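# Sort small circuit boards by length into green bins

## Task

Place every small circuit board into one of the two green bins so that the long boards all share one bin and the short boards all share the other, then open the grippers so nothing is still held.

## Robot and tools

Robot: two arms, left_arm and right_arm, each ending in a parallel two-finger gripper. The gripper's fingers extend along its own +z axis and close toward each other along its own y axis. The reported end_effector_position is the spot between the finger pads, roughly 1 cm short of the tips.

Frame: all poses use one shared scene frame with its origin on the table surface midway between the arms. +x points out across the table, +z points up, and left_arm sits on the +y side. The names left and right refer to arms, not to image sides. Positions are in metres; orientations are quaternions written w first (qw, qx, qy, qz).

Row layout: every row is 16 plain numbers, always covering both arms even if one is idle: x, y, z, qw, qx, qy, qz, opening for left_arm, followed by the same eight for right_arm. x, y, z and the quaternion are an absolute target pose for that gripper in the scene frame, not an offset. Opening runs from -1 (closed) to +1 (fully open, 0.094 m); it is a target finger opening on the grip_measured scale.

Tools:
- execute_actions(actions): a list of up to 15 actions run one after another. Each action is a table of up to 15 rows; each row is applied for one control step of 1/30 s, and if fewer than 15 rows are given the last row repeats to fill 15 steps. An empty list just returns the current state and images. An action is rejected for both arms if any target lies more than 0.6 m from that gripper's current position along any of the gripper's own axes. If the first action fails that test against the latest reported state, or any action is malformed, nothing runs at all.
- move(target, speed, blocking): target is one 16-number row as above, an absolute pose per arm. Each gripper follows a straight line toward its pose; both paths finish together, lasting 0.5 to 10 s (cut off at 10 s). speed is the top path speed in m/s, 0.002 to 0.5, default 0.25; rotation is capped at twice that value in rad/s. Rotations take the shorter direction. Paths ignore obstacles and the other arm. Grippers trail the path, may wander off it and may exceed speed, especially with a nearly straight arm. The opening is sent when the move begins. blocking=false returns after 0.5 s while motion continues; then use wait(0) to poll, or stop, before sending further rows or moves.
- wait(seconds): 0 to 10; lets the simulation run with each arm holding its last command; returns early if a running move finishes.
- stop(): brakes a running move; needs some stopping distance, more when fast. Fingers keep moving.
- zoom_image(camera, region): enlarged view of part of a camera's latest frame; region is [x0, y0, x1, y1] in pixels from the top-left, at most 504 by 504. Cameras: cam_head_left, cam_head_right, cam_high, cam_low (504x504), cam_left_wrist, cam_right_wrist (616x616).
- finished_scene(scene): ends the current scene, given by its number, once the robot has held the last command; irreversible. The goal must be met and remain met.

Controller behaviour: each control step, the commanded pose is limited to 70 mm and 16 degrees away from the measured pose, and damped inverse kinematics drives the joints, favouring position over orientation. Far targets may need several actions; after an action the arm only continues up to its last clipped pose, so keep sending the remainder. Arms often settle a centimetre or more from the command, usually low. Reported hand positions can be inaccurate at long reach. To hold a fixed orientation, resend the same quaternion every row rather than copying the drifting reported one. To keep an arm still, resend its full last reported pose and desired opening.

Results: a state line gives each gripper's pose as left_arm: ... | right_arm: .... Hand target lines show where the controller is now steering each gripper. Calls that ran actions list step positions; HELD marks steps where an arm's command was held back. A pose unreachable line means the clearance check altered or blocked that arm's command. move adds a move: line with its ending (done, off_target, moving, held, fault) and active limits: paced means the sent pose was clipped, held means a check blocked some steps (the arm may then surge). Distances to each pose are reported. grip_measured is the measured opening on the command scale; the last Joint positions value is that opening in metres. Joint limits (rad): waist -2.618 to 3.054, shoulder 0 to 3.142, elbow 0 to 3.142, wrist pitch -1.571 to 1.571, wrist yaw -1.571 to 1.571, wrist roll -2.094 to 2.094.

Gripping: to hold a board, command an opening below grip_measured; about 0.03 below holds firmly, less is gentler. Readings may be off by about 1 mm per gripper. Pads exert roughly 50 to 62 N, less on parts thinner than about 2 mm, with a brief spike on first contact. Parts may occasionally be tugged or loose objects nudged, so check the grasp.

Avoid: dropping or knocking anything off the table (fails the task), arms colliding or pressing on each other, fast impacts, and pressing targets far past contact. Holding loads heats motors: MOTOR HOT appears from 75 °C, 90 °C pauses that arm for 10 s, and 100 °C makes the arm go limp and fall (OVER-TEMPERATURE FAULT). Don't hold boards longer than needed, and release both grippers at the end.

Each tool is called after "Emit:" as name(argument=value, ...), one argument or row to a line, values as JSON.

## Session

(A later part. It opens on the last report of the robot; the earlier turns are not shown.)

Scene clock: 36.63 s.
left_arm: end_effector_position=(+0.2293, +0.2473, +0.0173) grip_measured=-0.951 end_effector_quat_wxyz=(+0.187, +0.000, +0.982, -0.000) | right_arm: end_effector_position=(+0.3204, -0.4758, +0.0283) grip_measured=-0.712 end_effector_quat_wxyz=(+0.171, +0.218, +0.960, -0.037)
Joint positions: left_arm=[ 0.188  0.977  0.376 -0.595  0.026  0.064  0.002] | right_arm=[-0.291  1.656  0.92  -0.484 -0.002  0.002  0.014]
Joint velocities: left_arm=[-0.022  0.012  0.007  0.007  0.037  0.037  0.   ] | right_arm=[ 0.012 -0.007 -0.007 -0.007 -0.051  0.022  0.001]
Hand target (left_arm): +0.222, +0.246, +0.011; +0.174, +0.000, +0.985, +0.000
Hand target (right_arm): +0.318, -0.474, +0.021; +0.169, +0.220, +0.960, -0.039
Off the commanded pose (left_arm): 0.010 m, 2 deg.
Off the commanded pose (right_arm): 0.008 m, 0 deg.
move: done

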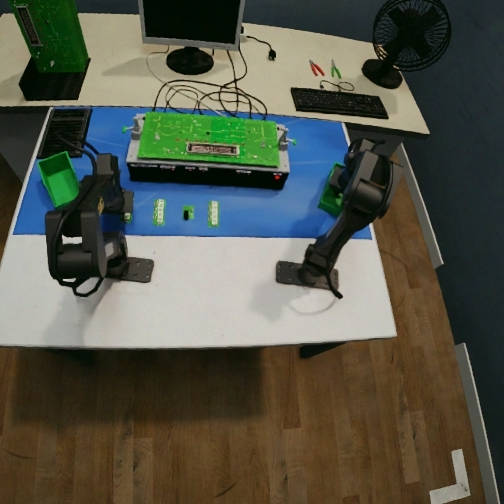

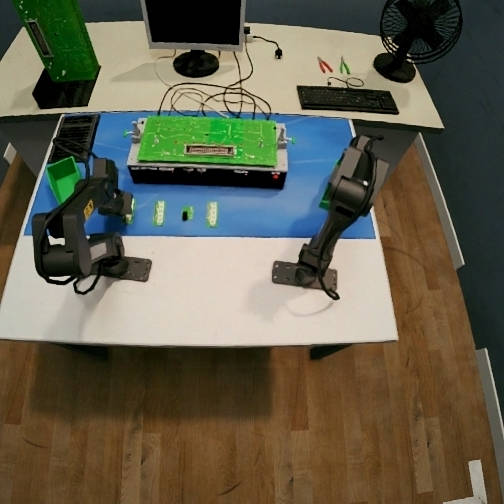

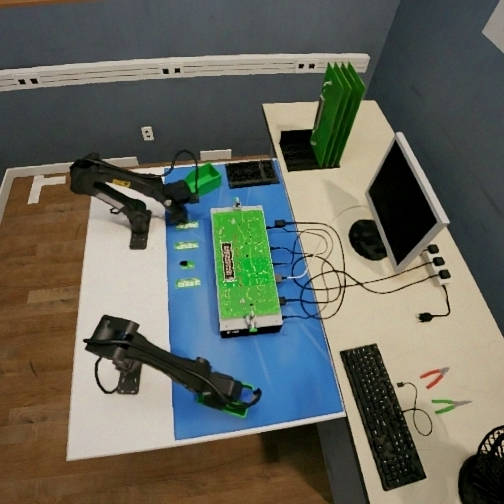

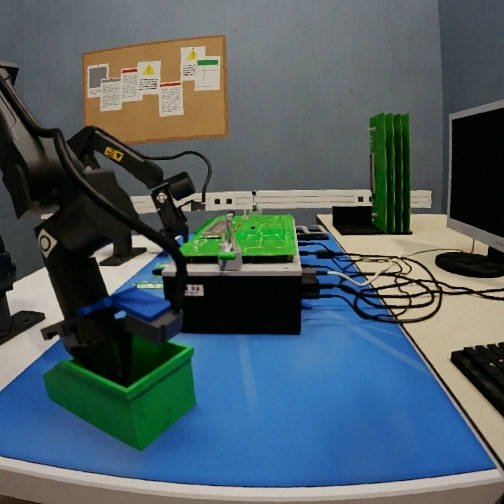

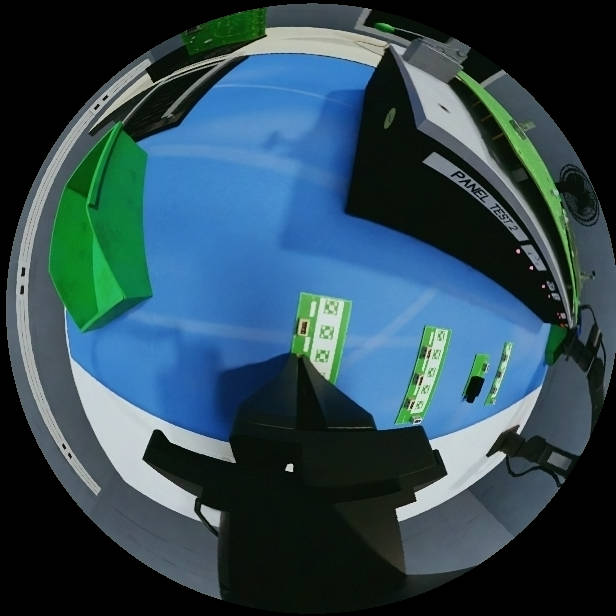

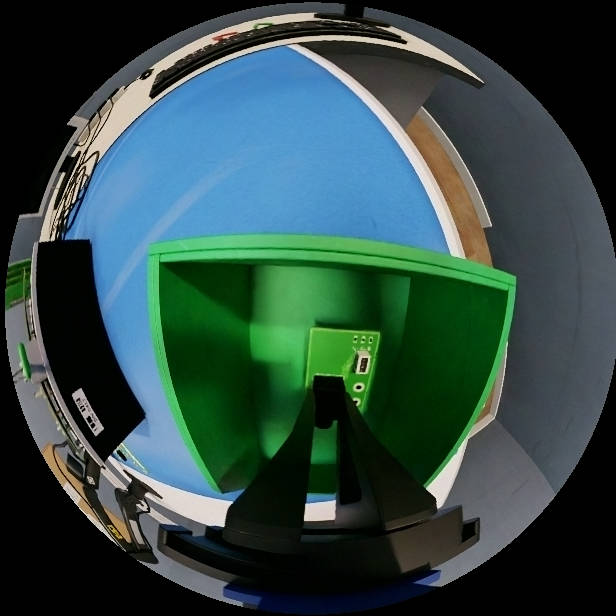

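Emit:
move(
  target=[0.222,0.246,0.011,0.1736,0,0.9848,0,-0.68, 0.313,-0.472,0.016,0.1692,0.2197,0.96,-0.0387,-0.74],
  speed=0.03,
)

Emit:
zoom_image(
  camera="cam_low",
  region=[10, 240, 230, 460],
)

Scene clock: 38.27 s.
left_arm: end_effector_position=(+0.2293, +0.2473, +0.0173) grip_measured=-0.682 end_effector_quat_wxyz=(+0.187, +0.000, +0.982, -0.000) | right_arm: end_effector_position=(+0.3125, -0.4721, +0.0182) grip_measured=-0.712 end_effector_quat_wxyz=(+0.163, +0.219, +0.961, -0.036)
Joint positions: left_arm=[ 0.188  0.977  0.376 -0.595  0.026  0.064  0.015] | right_arm=[-0.291  1.656  0.88  -0.46  -0.002  0.002  0.014]
Joint velocities: left_arm=[-0.017  0.002 -0.007 -0.007 -0.007  0.007  0.   ] | right_arm=[ 0.017  0.012 -0.002  0.066  0.007  0.007  0.   ]
Hand target (left_arm): +0.222, +0.246, +0.011; +0.174, +0.000, +0.985, +0.000
Hand target (right_arm): +0.313, -0.472, +0.016; +0.169, +0.220, +0.960, -0.039
Off the commanded pose (left_arm): 0.010 m, 2 deg.
Off the commanded pose (right_arm): 0.002 m, 1 deg.
move: done

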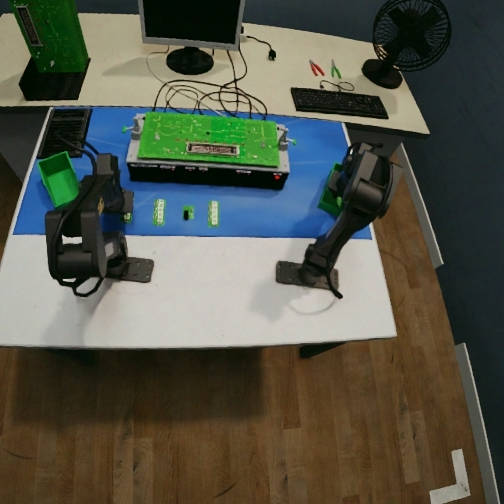

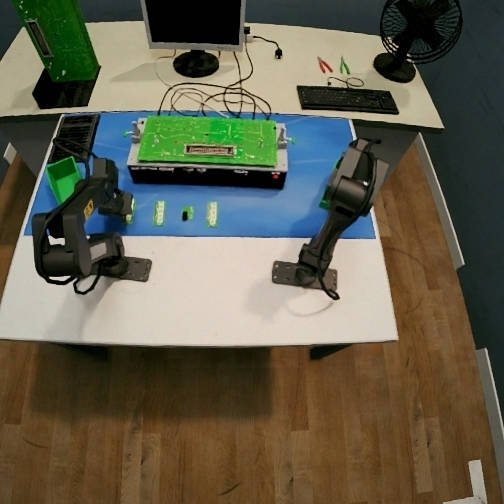

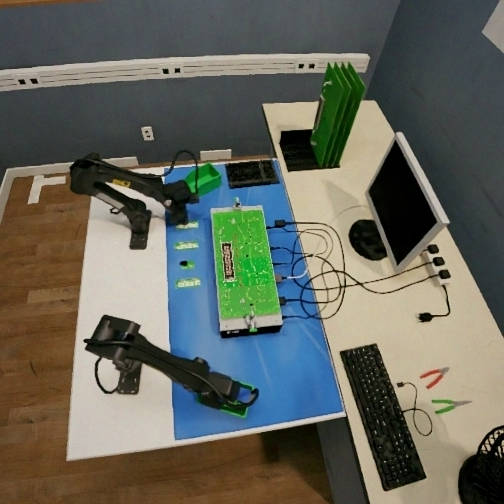

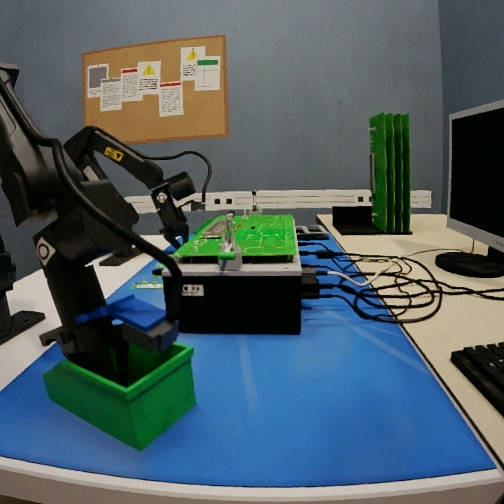

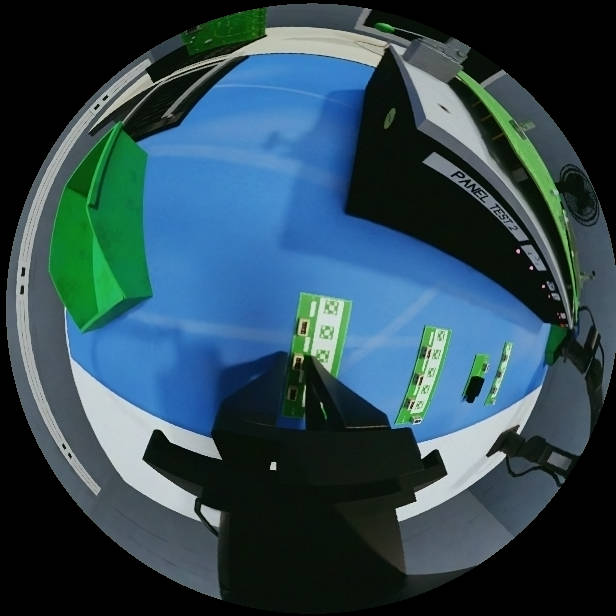

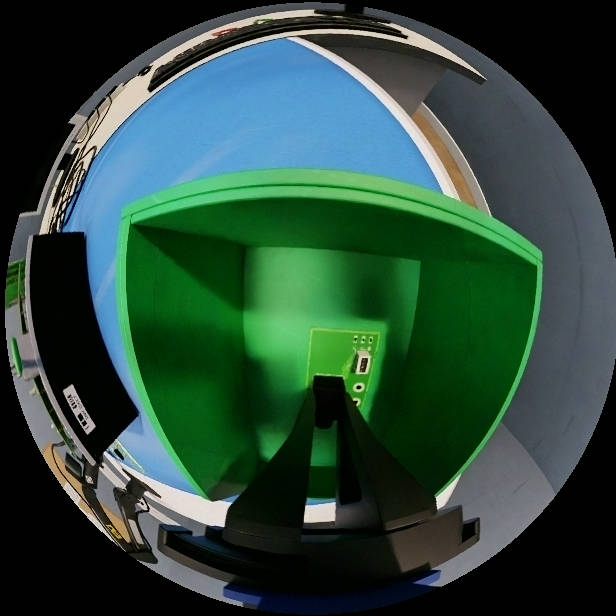

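Region (10, 240, 230, 460) of cam_low's 504x504 image, scaled by 2.291, with more detail than that image has.

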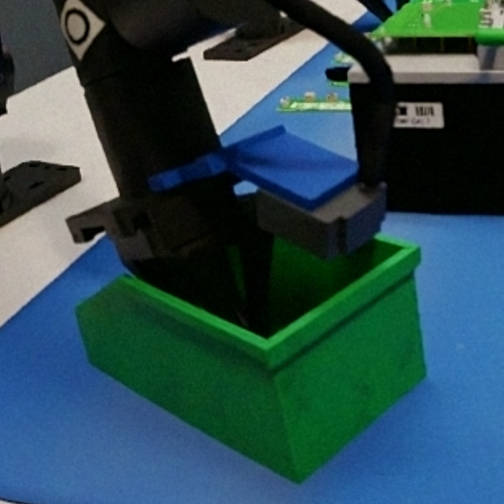

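Emit:
move(
  target=[0.219,0.246,0.002,0.1736,0,0.9848,0,-0.68, 0.313,-0.472,0.016,0.1692,0.2197,0.96,-0.0387,-0.58],
  speed=0.03,
)

Emit:
zoom_image(
  camera="cam_left_wrist",
  region=[250, 290, 370, 400],
)

Scene clock: 39.87 s.
left_arm: end_effector_position=(+0.2295, +0.2473, +0.0157) grip_measured=-0.682 end_effector_quat_wxyz=(+0.189, +0.000, +0.982, -0.000) | right_arm: end_effector_position=(+0.3130, -0.4724, +0.0184) grip_measured=-0.582 end_effector_quat_wxyz=(+0.164, +0.218, +0.961, -0.036)
Joint positions: left_arm=[ 0.188  0.977  0.368 -0.583  0.026  0.064  0.015] | right_arm=[-0.291  1.656  0.88  -0.457 -0.002  0.002  0.02 ]
Joint velocities: left_arm=[ 0.002  0.007  0.017 -0.037  0.022 -0.139 -0.   ] | right_arm=[ 0.007  0.007 -0.002  0.037 -0.051  0.007  0.   ]
Hand target (left_arm): +0.219, +0.246, +0.003; +0.174, +0.000, +0.985, +0.000
Hand target (right_arm): +0.313, -0.472, +0.016; +0.169, +0.220, +0.960, -0.039
Off the commanded pose (left_arm): 0.017 m, 2 deg.
Off the commanded pose (right_arm): 0.002 m, 1 deg.
move: off_target (left_arm)

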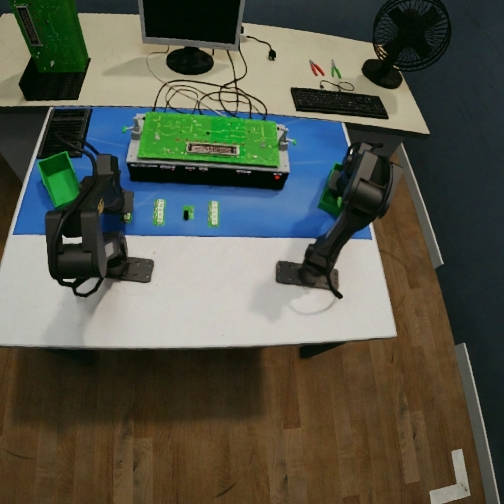

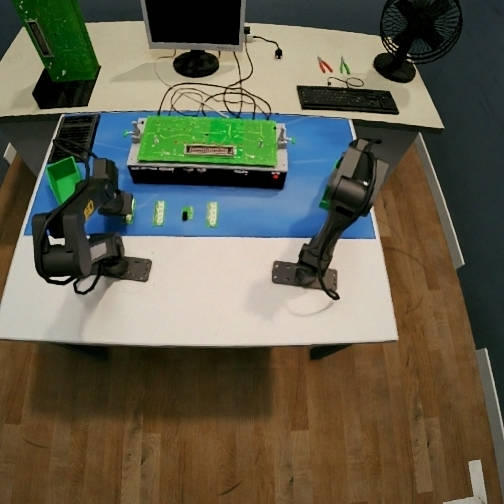

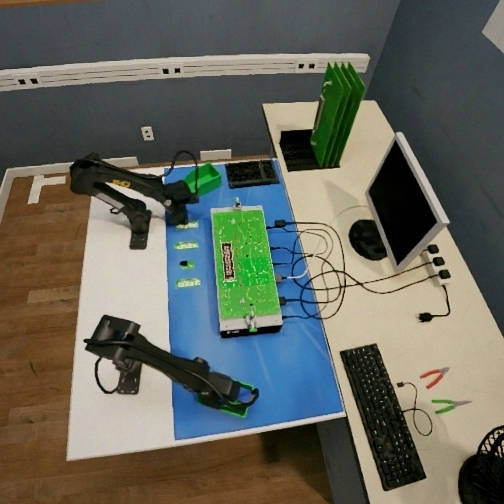

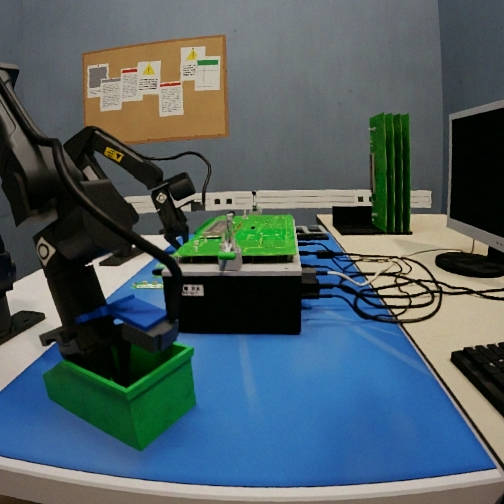

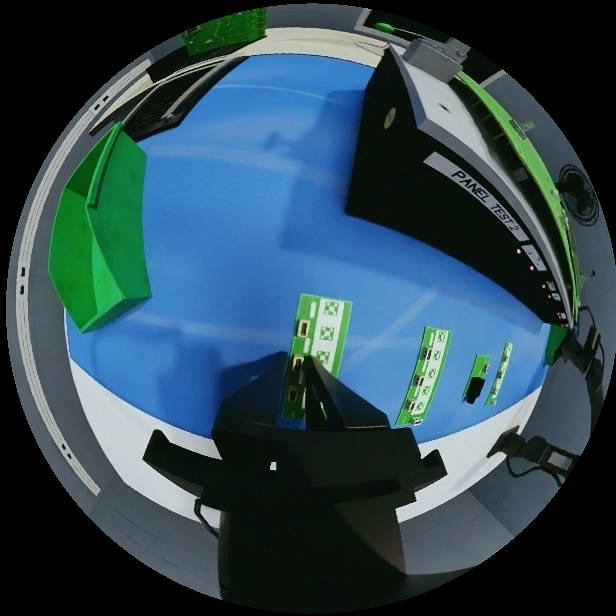

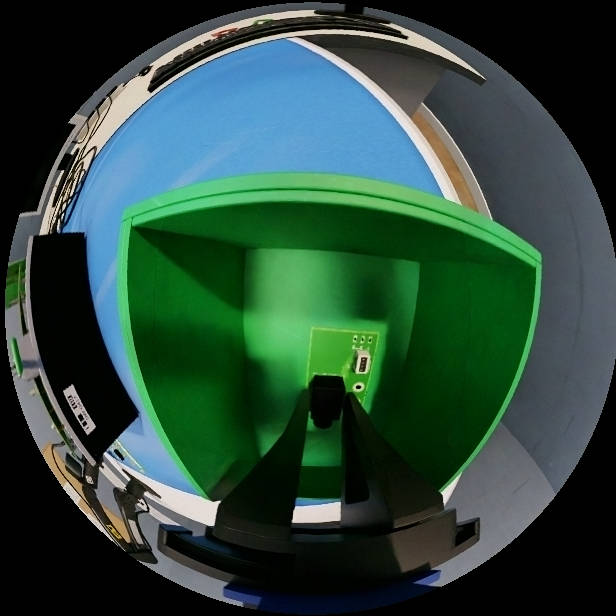

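Region (250, 290, 370, 400) of cam_left_wrist's 616x616 image, scaled by 4.200, with more detail than that image has; it fills the top 462 rows of this view, and the rest is white.

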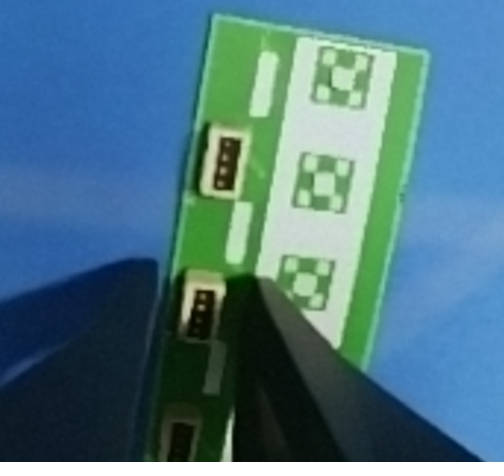

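Emit:
move(
  target=[0.217,0.246,0.034,0.1736,0,0.9848,0,-0.68, 0.313,-0.472,0.13,0.1692,0.2197,0.96,-0.0387,-0.58],
  speed=0.15,
)

Emit:
move(
  target=[0.217,0.246,0.005,0.1736,0,0.9848,0,-0.68, 0.17,-0.15,0.13,0.1736,0,0.9848,0,-0.3],
  speed=0.35,
)

Emit:
zoom_image(
  camera="cam_left_wrist",
  region=[250, 290, 370, 400],
)

Scene clock: 42.73 s.
left_arm: end_effector_position=(+0.2116, +0.2461, +0.0230) grip_measured=-0.682 end_effector_quat_wxyz=(+0.160, -0.000, +0.987, -0.002) | right_arm: end_effector_position=(+0.3075, -0.4698, +0.1120) grip_measured=-0.582 end_effector_quat_wxyz=(+0.146, +0.219, +0.964, -0.032)
Joint positions: left_arm=[ 0.188  0.927  0.402 -0.726  0.026  0.064  0.015] | right_arm=[-0.291  1.54   1.168 -0.898 -0.002  0.002  0.02 ]
Joint velocities: left_arm=[-0.002 -0.007 -0.002 -0.081 -0.007 -0.022 -0.001] | right_arm=[-0.007  0.002  0.007 -0.022 -0.022 -0.007  0.001]
Hand target (left_arm): +0.217, +0.246, +0.033; +0.173, +0.000, +0.985, -0.000
Hand target (right_arm): +0.314, -0.473, +0.130; +0.169, +0.220, +0.960, -0.039
Off the commanded pose (left_arm): 0.012 m, 2 deg.
Off the commanded pose (right_arm): 0.019 m, 3 deg.
move: off_target (left_arm, right_arm)

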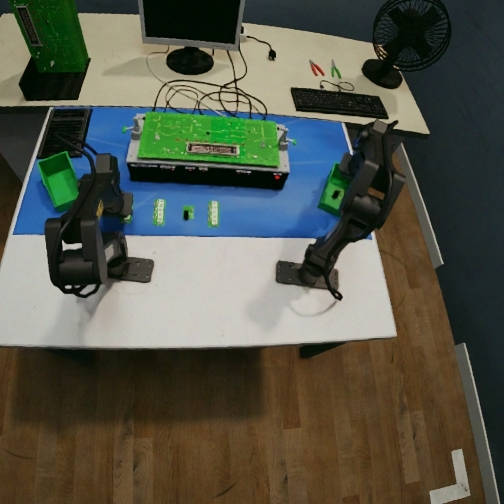

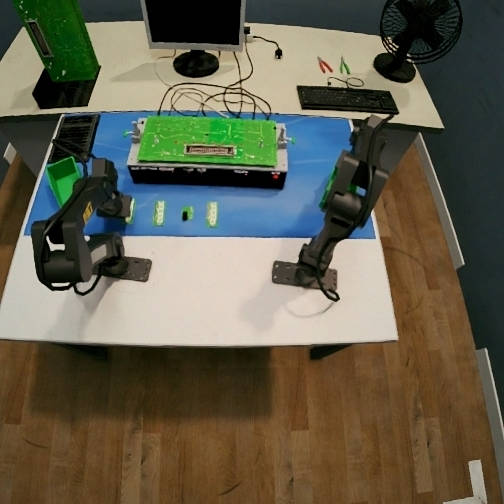

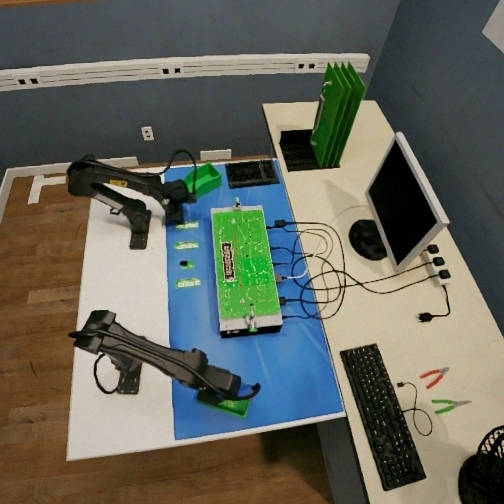

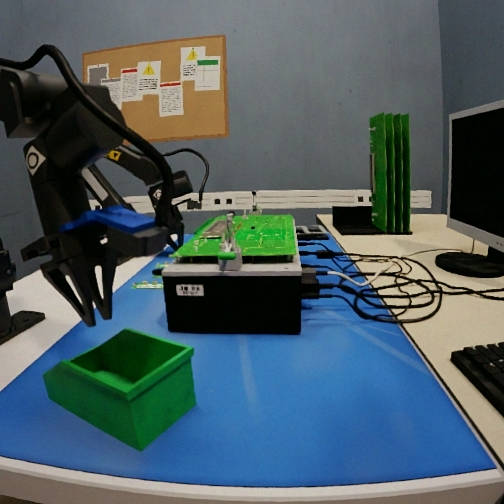

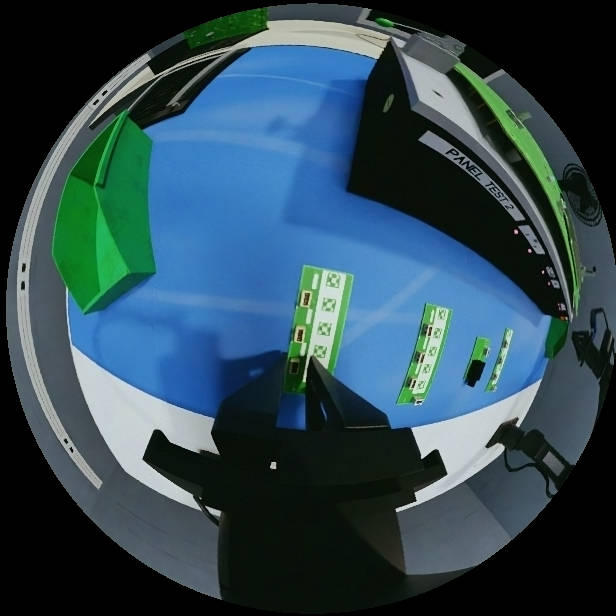

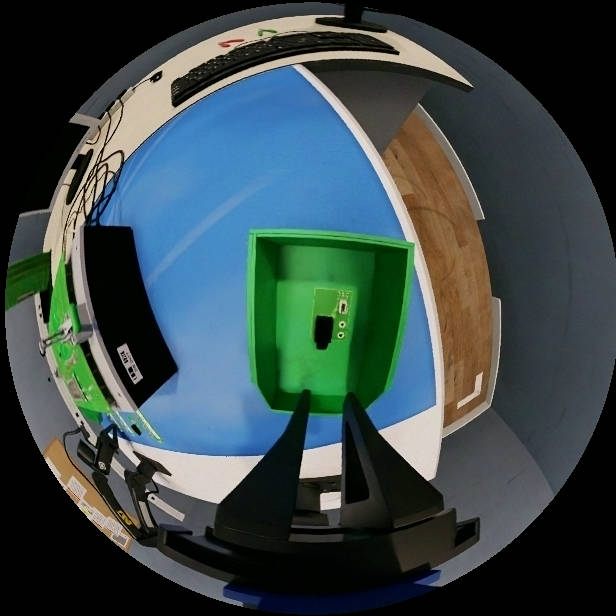

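Scene clock: 44.53 s.
left_arm: end_effector_position=(+0.2222, +0.2468, +0.0162) grip_measured=-0.682 end_effector_quat_wxyz=(+0.187, +0.000, +0.982, -0.000) | right_arm: end_effector_position=(+0.1611, -0.1562, +0.1207) grip_measured=-0.302 end_effector_quat_wxyz=(+0.163, -0.004, +0.987, -0.013)
Joint positions: left_arm=[ 0.188  0.936  0.357 -0.617  0.026  0.064  0.015] | right_arm=[ 1.203  1.26   0.976 -1.141  0.296  1.019  0.033]
Joint velocities: left_arm=[ 0.007 -0.007  0.017  0.007  0.022 -0.007 -0.   ] | right_arm=[-0.007  0.007 -0.002 -0.051 -0.007  0.007 -0.001]
Hand target (left_arm): +0.216, +0.246, +0.006; +0.174, -0.000, +0.985, -0.000
Hand target (right_arm): +0.165, -0.151, +0.132; +0.178, -0.002, +0.984, -0.009
Off the commanded pose (left_arm): 0.012 m, 2 deg.
Off the commanded pose (right_arm): 0.014 m, 2 deg.
move: off_target (left_arm, right_arm)

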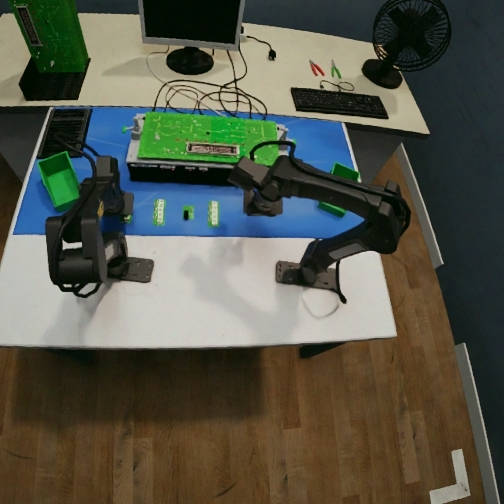

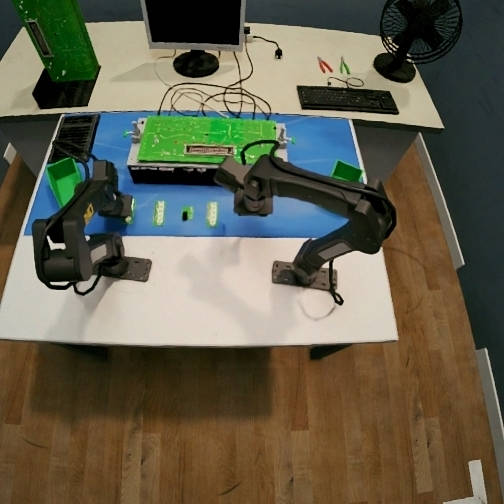

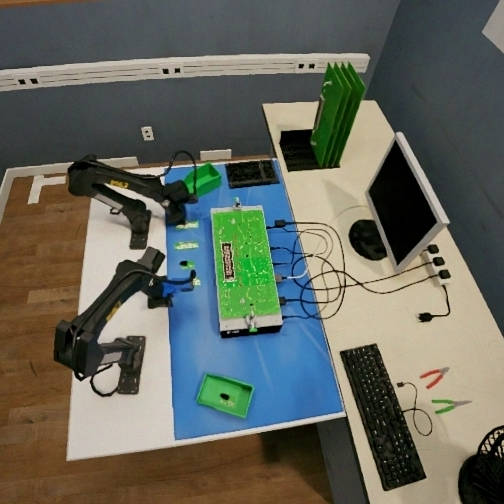

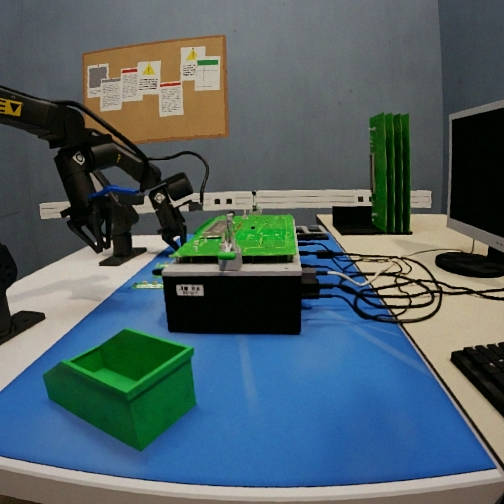

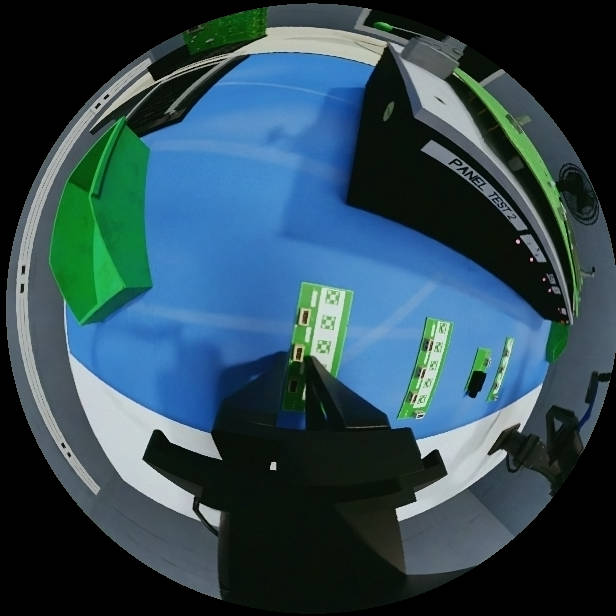

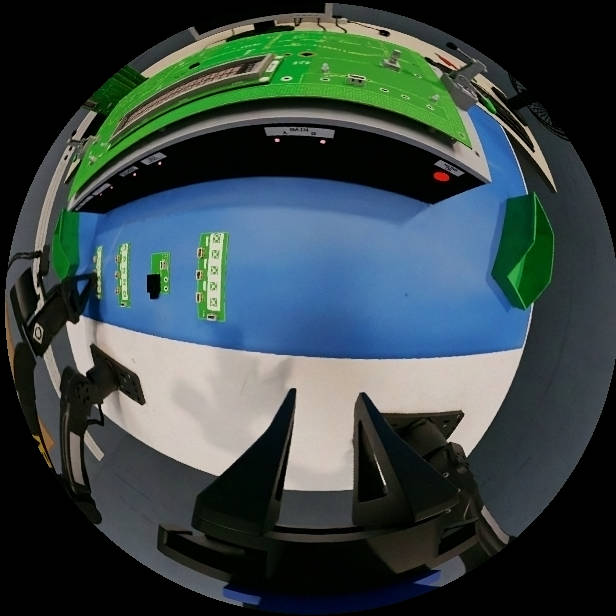

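Region (250, 290, 370, 400) of cam_left_wrist's 616x616 image, scaled by 4.200, with more detail than that image has; it fills the top 462 rows of this view, and the rest is white.

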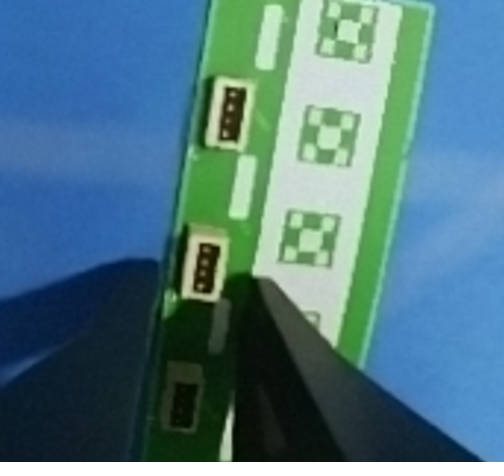

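Emit:
move(
  target=[0.217,0.246,0.004,0.1736,0,0.9848,0,-0.9, 0.205,0.068,0.07,0.1736,0,0.9848,0,-0.3],
  speed=0.25,
)

Emit:
zoom_image(
  camera="cam_left_wrist",
  region=[250, 290, 370, 400],
)

Emit:
zoom_image(
  camera="cam_right_wrist",
  region=[240, 290, 420, 450],
)

Scene clock: 46.70 s.
left_arm: end_effector_position=(+0.2230, +0.2471, +0.0165) grip_measured=-0.896 end_effector_quat_wxyz=(+0.188, +0.000, +0.982, +0.000) | right_arm: end_effector_position=(+0.1980, +0.0607, +0.0501) grip_measured=-0.302 end_effector_quat_wxyz=(+0.159, -0.005, +0.987, -0.012)
Joint positions: left_arm=[ 0.188  0.936  0.357 -0.614  0.024  0.064  0.005] | right_arm=[ 1.383  2.138  1.691 -1.034  0.307  1.206  0.033]
Joint velocities: left_arm=[ 0.007  0.012 -0.012  0.022  0.007 -0.081 -0.001] | right_arm=[-0.012 -0.022  0.037 -0.066  0.066 -0.125 -0.   ]
Hand target (left_arm): +0.216, +0.246, +0.005; +0.174, +0.000, +0.985, +0.000
Hand target (right_arm): +0.201, +0.067, +0.066; +0.175, +0.000, +0.985, -0.000
Off the commanded pose (left_arm): 0.014 m, 2 deg.
Off the commanded pose (right_arm): 0.022 m, 2 deg.
move: off_target (left_arm, right_arm)

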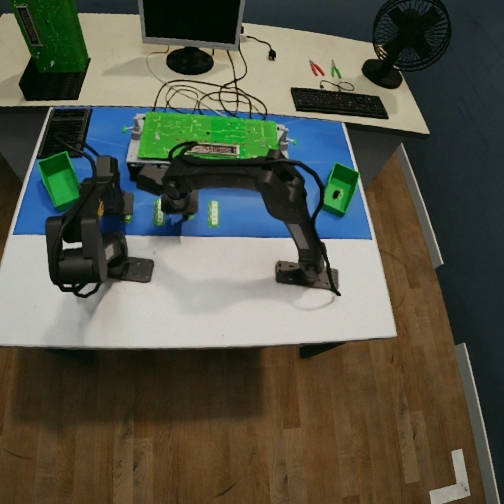

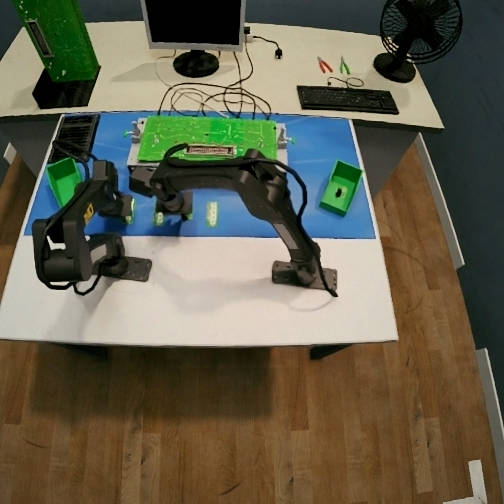

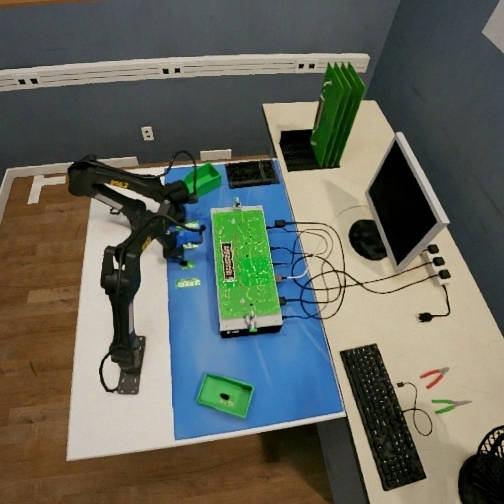

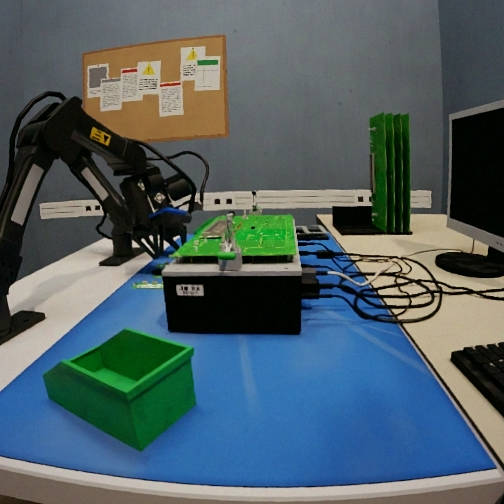

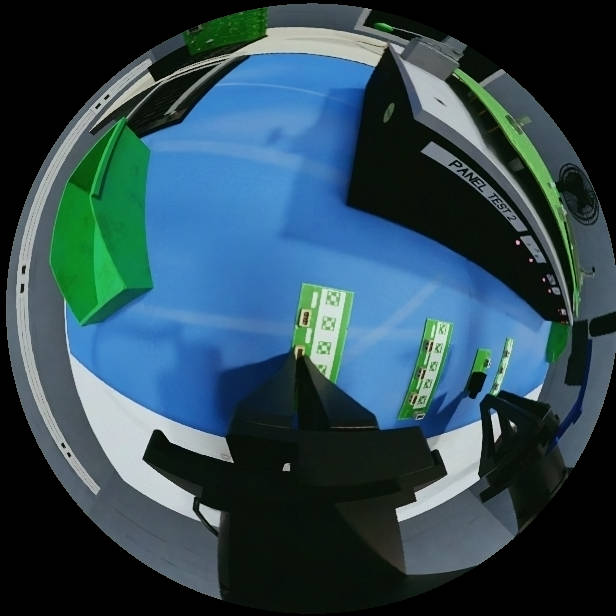

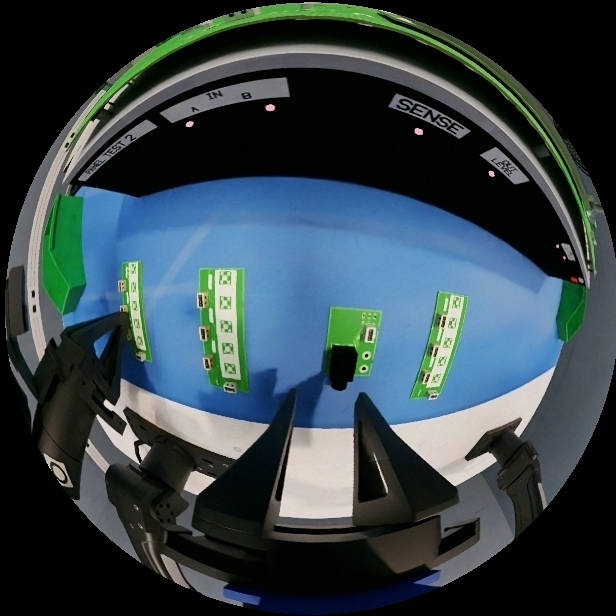

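Region (250, 290, 370, 400) of cam_left_wrist's 616x616 image, scaled by 4.200, with more detail than that image has; it fills the top 462 rows of this view, and the rest is white.

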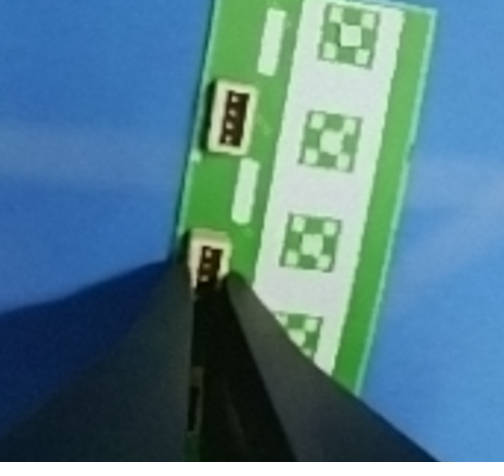

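Region (240, 290, 420, 450) of cam_right_wrist's 616x616 image, scaled by 2.800, with more detail than that image has.

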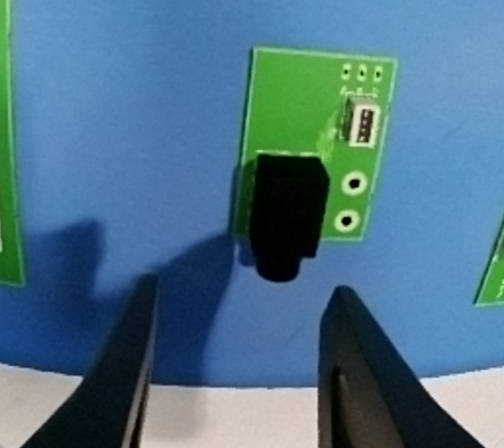

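Emit:
zoom_image(
  camera="cam_right_wrist",
  region=[90, 255, 170, 365],
)

Emit:
zoom_image(
  camera="cam_head_right",
  region=[80, 130, 230, 240],
)

Region (90, 255, 170, 365) of cam_right_wrist's 616x616 image, scaled by 4.582, with more detail than that image has; it fills the left 367 columns of this view, and the rest is white.

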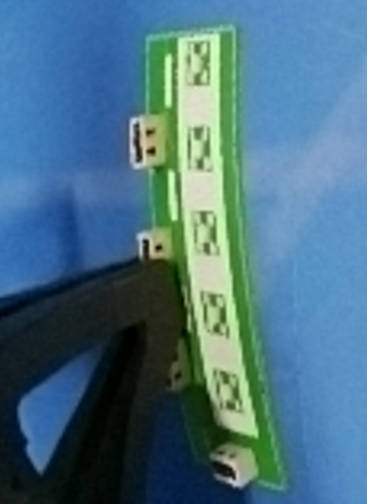

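Region (80, 130, 230, 240) of cam_head_right's 504x504 image, scaled by 3.360, with more detail than that image has; it fills the top 370 rows of this view, and the rest is white.

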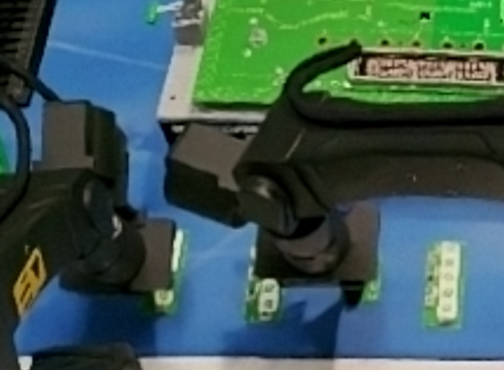

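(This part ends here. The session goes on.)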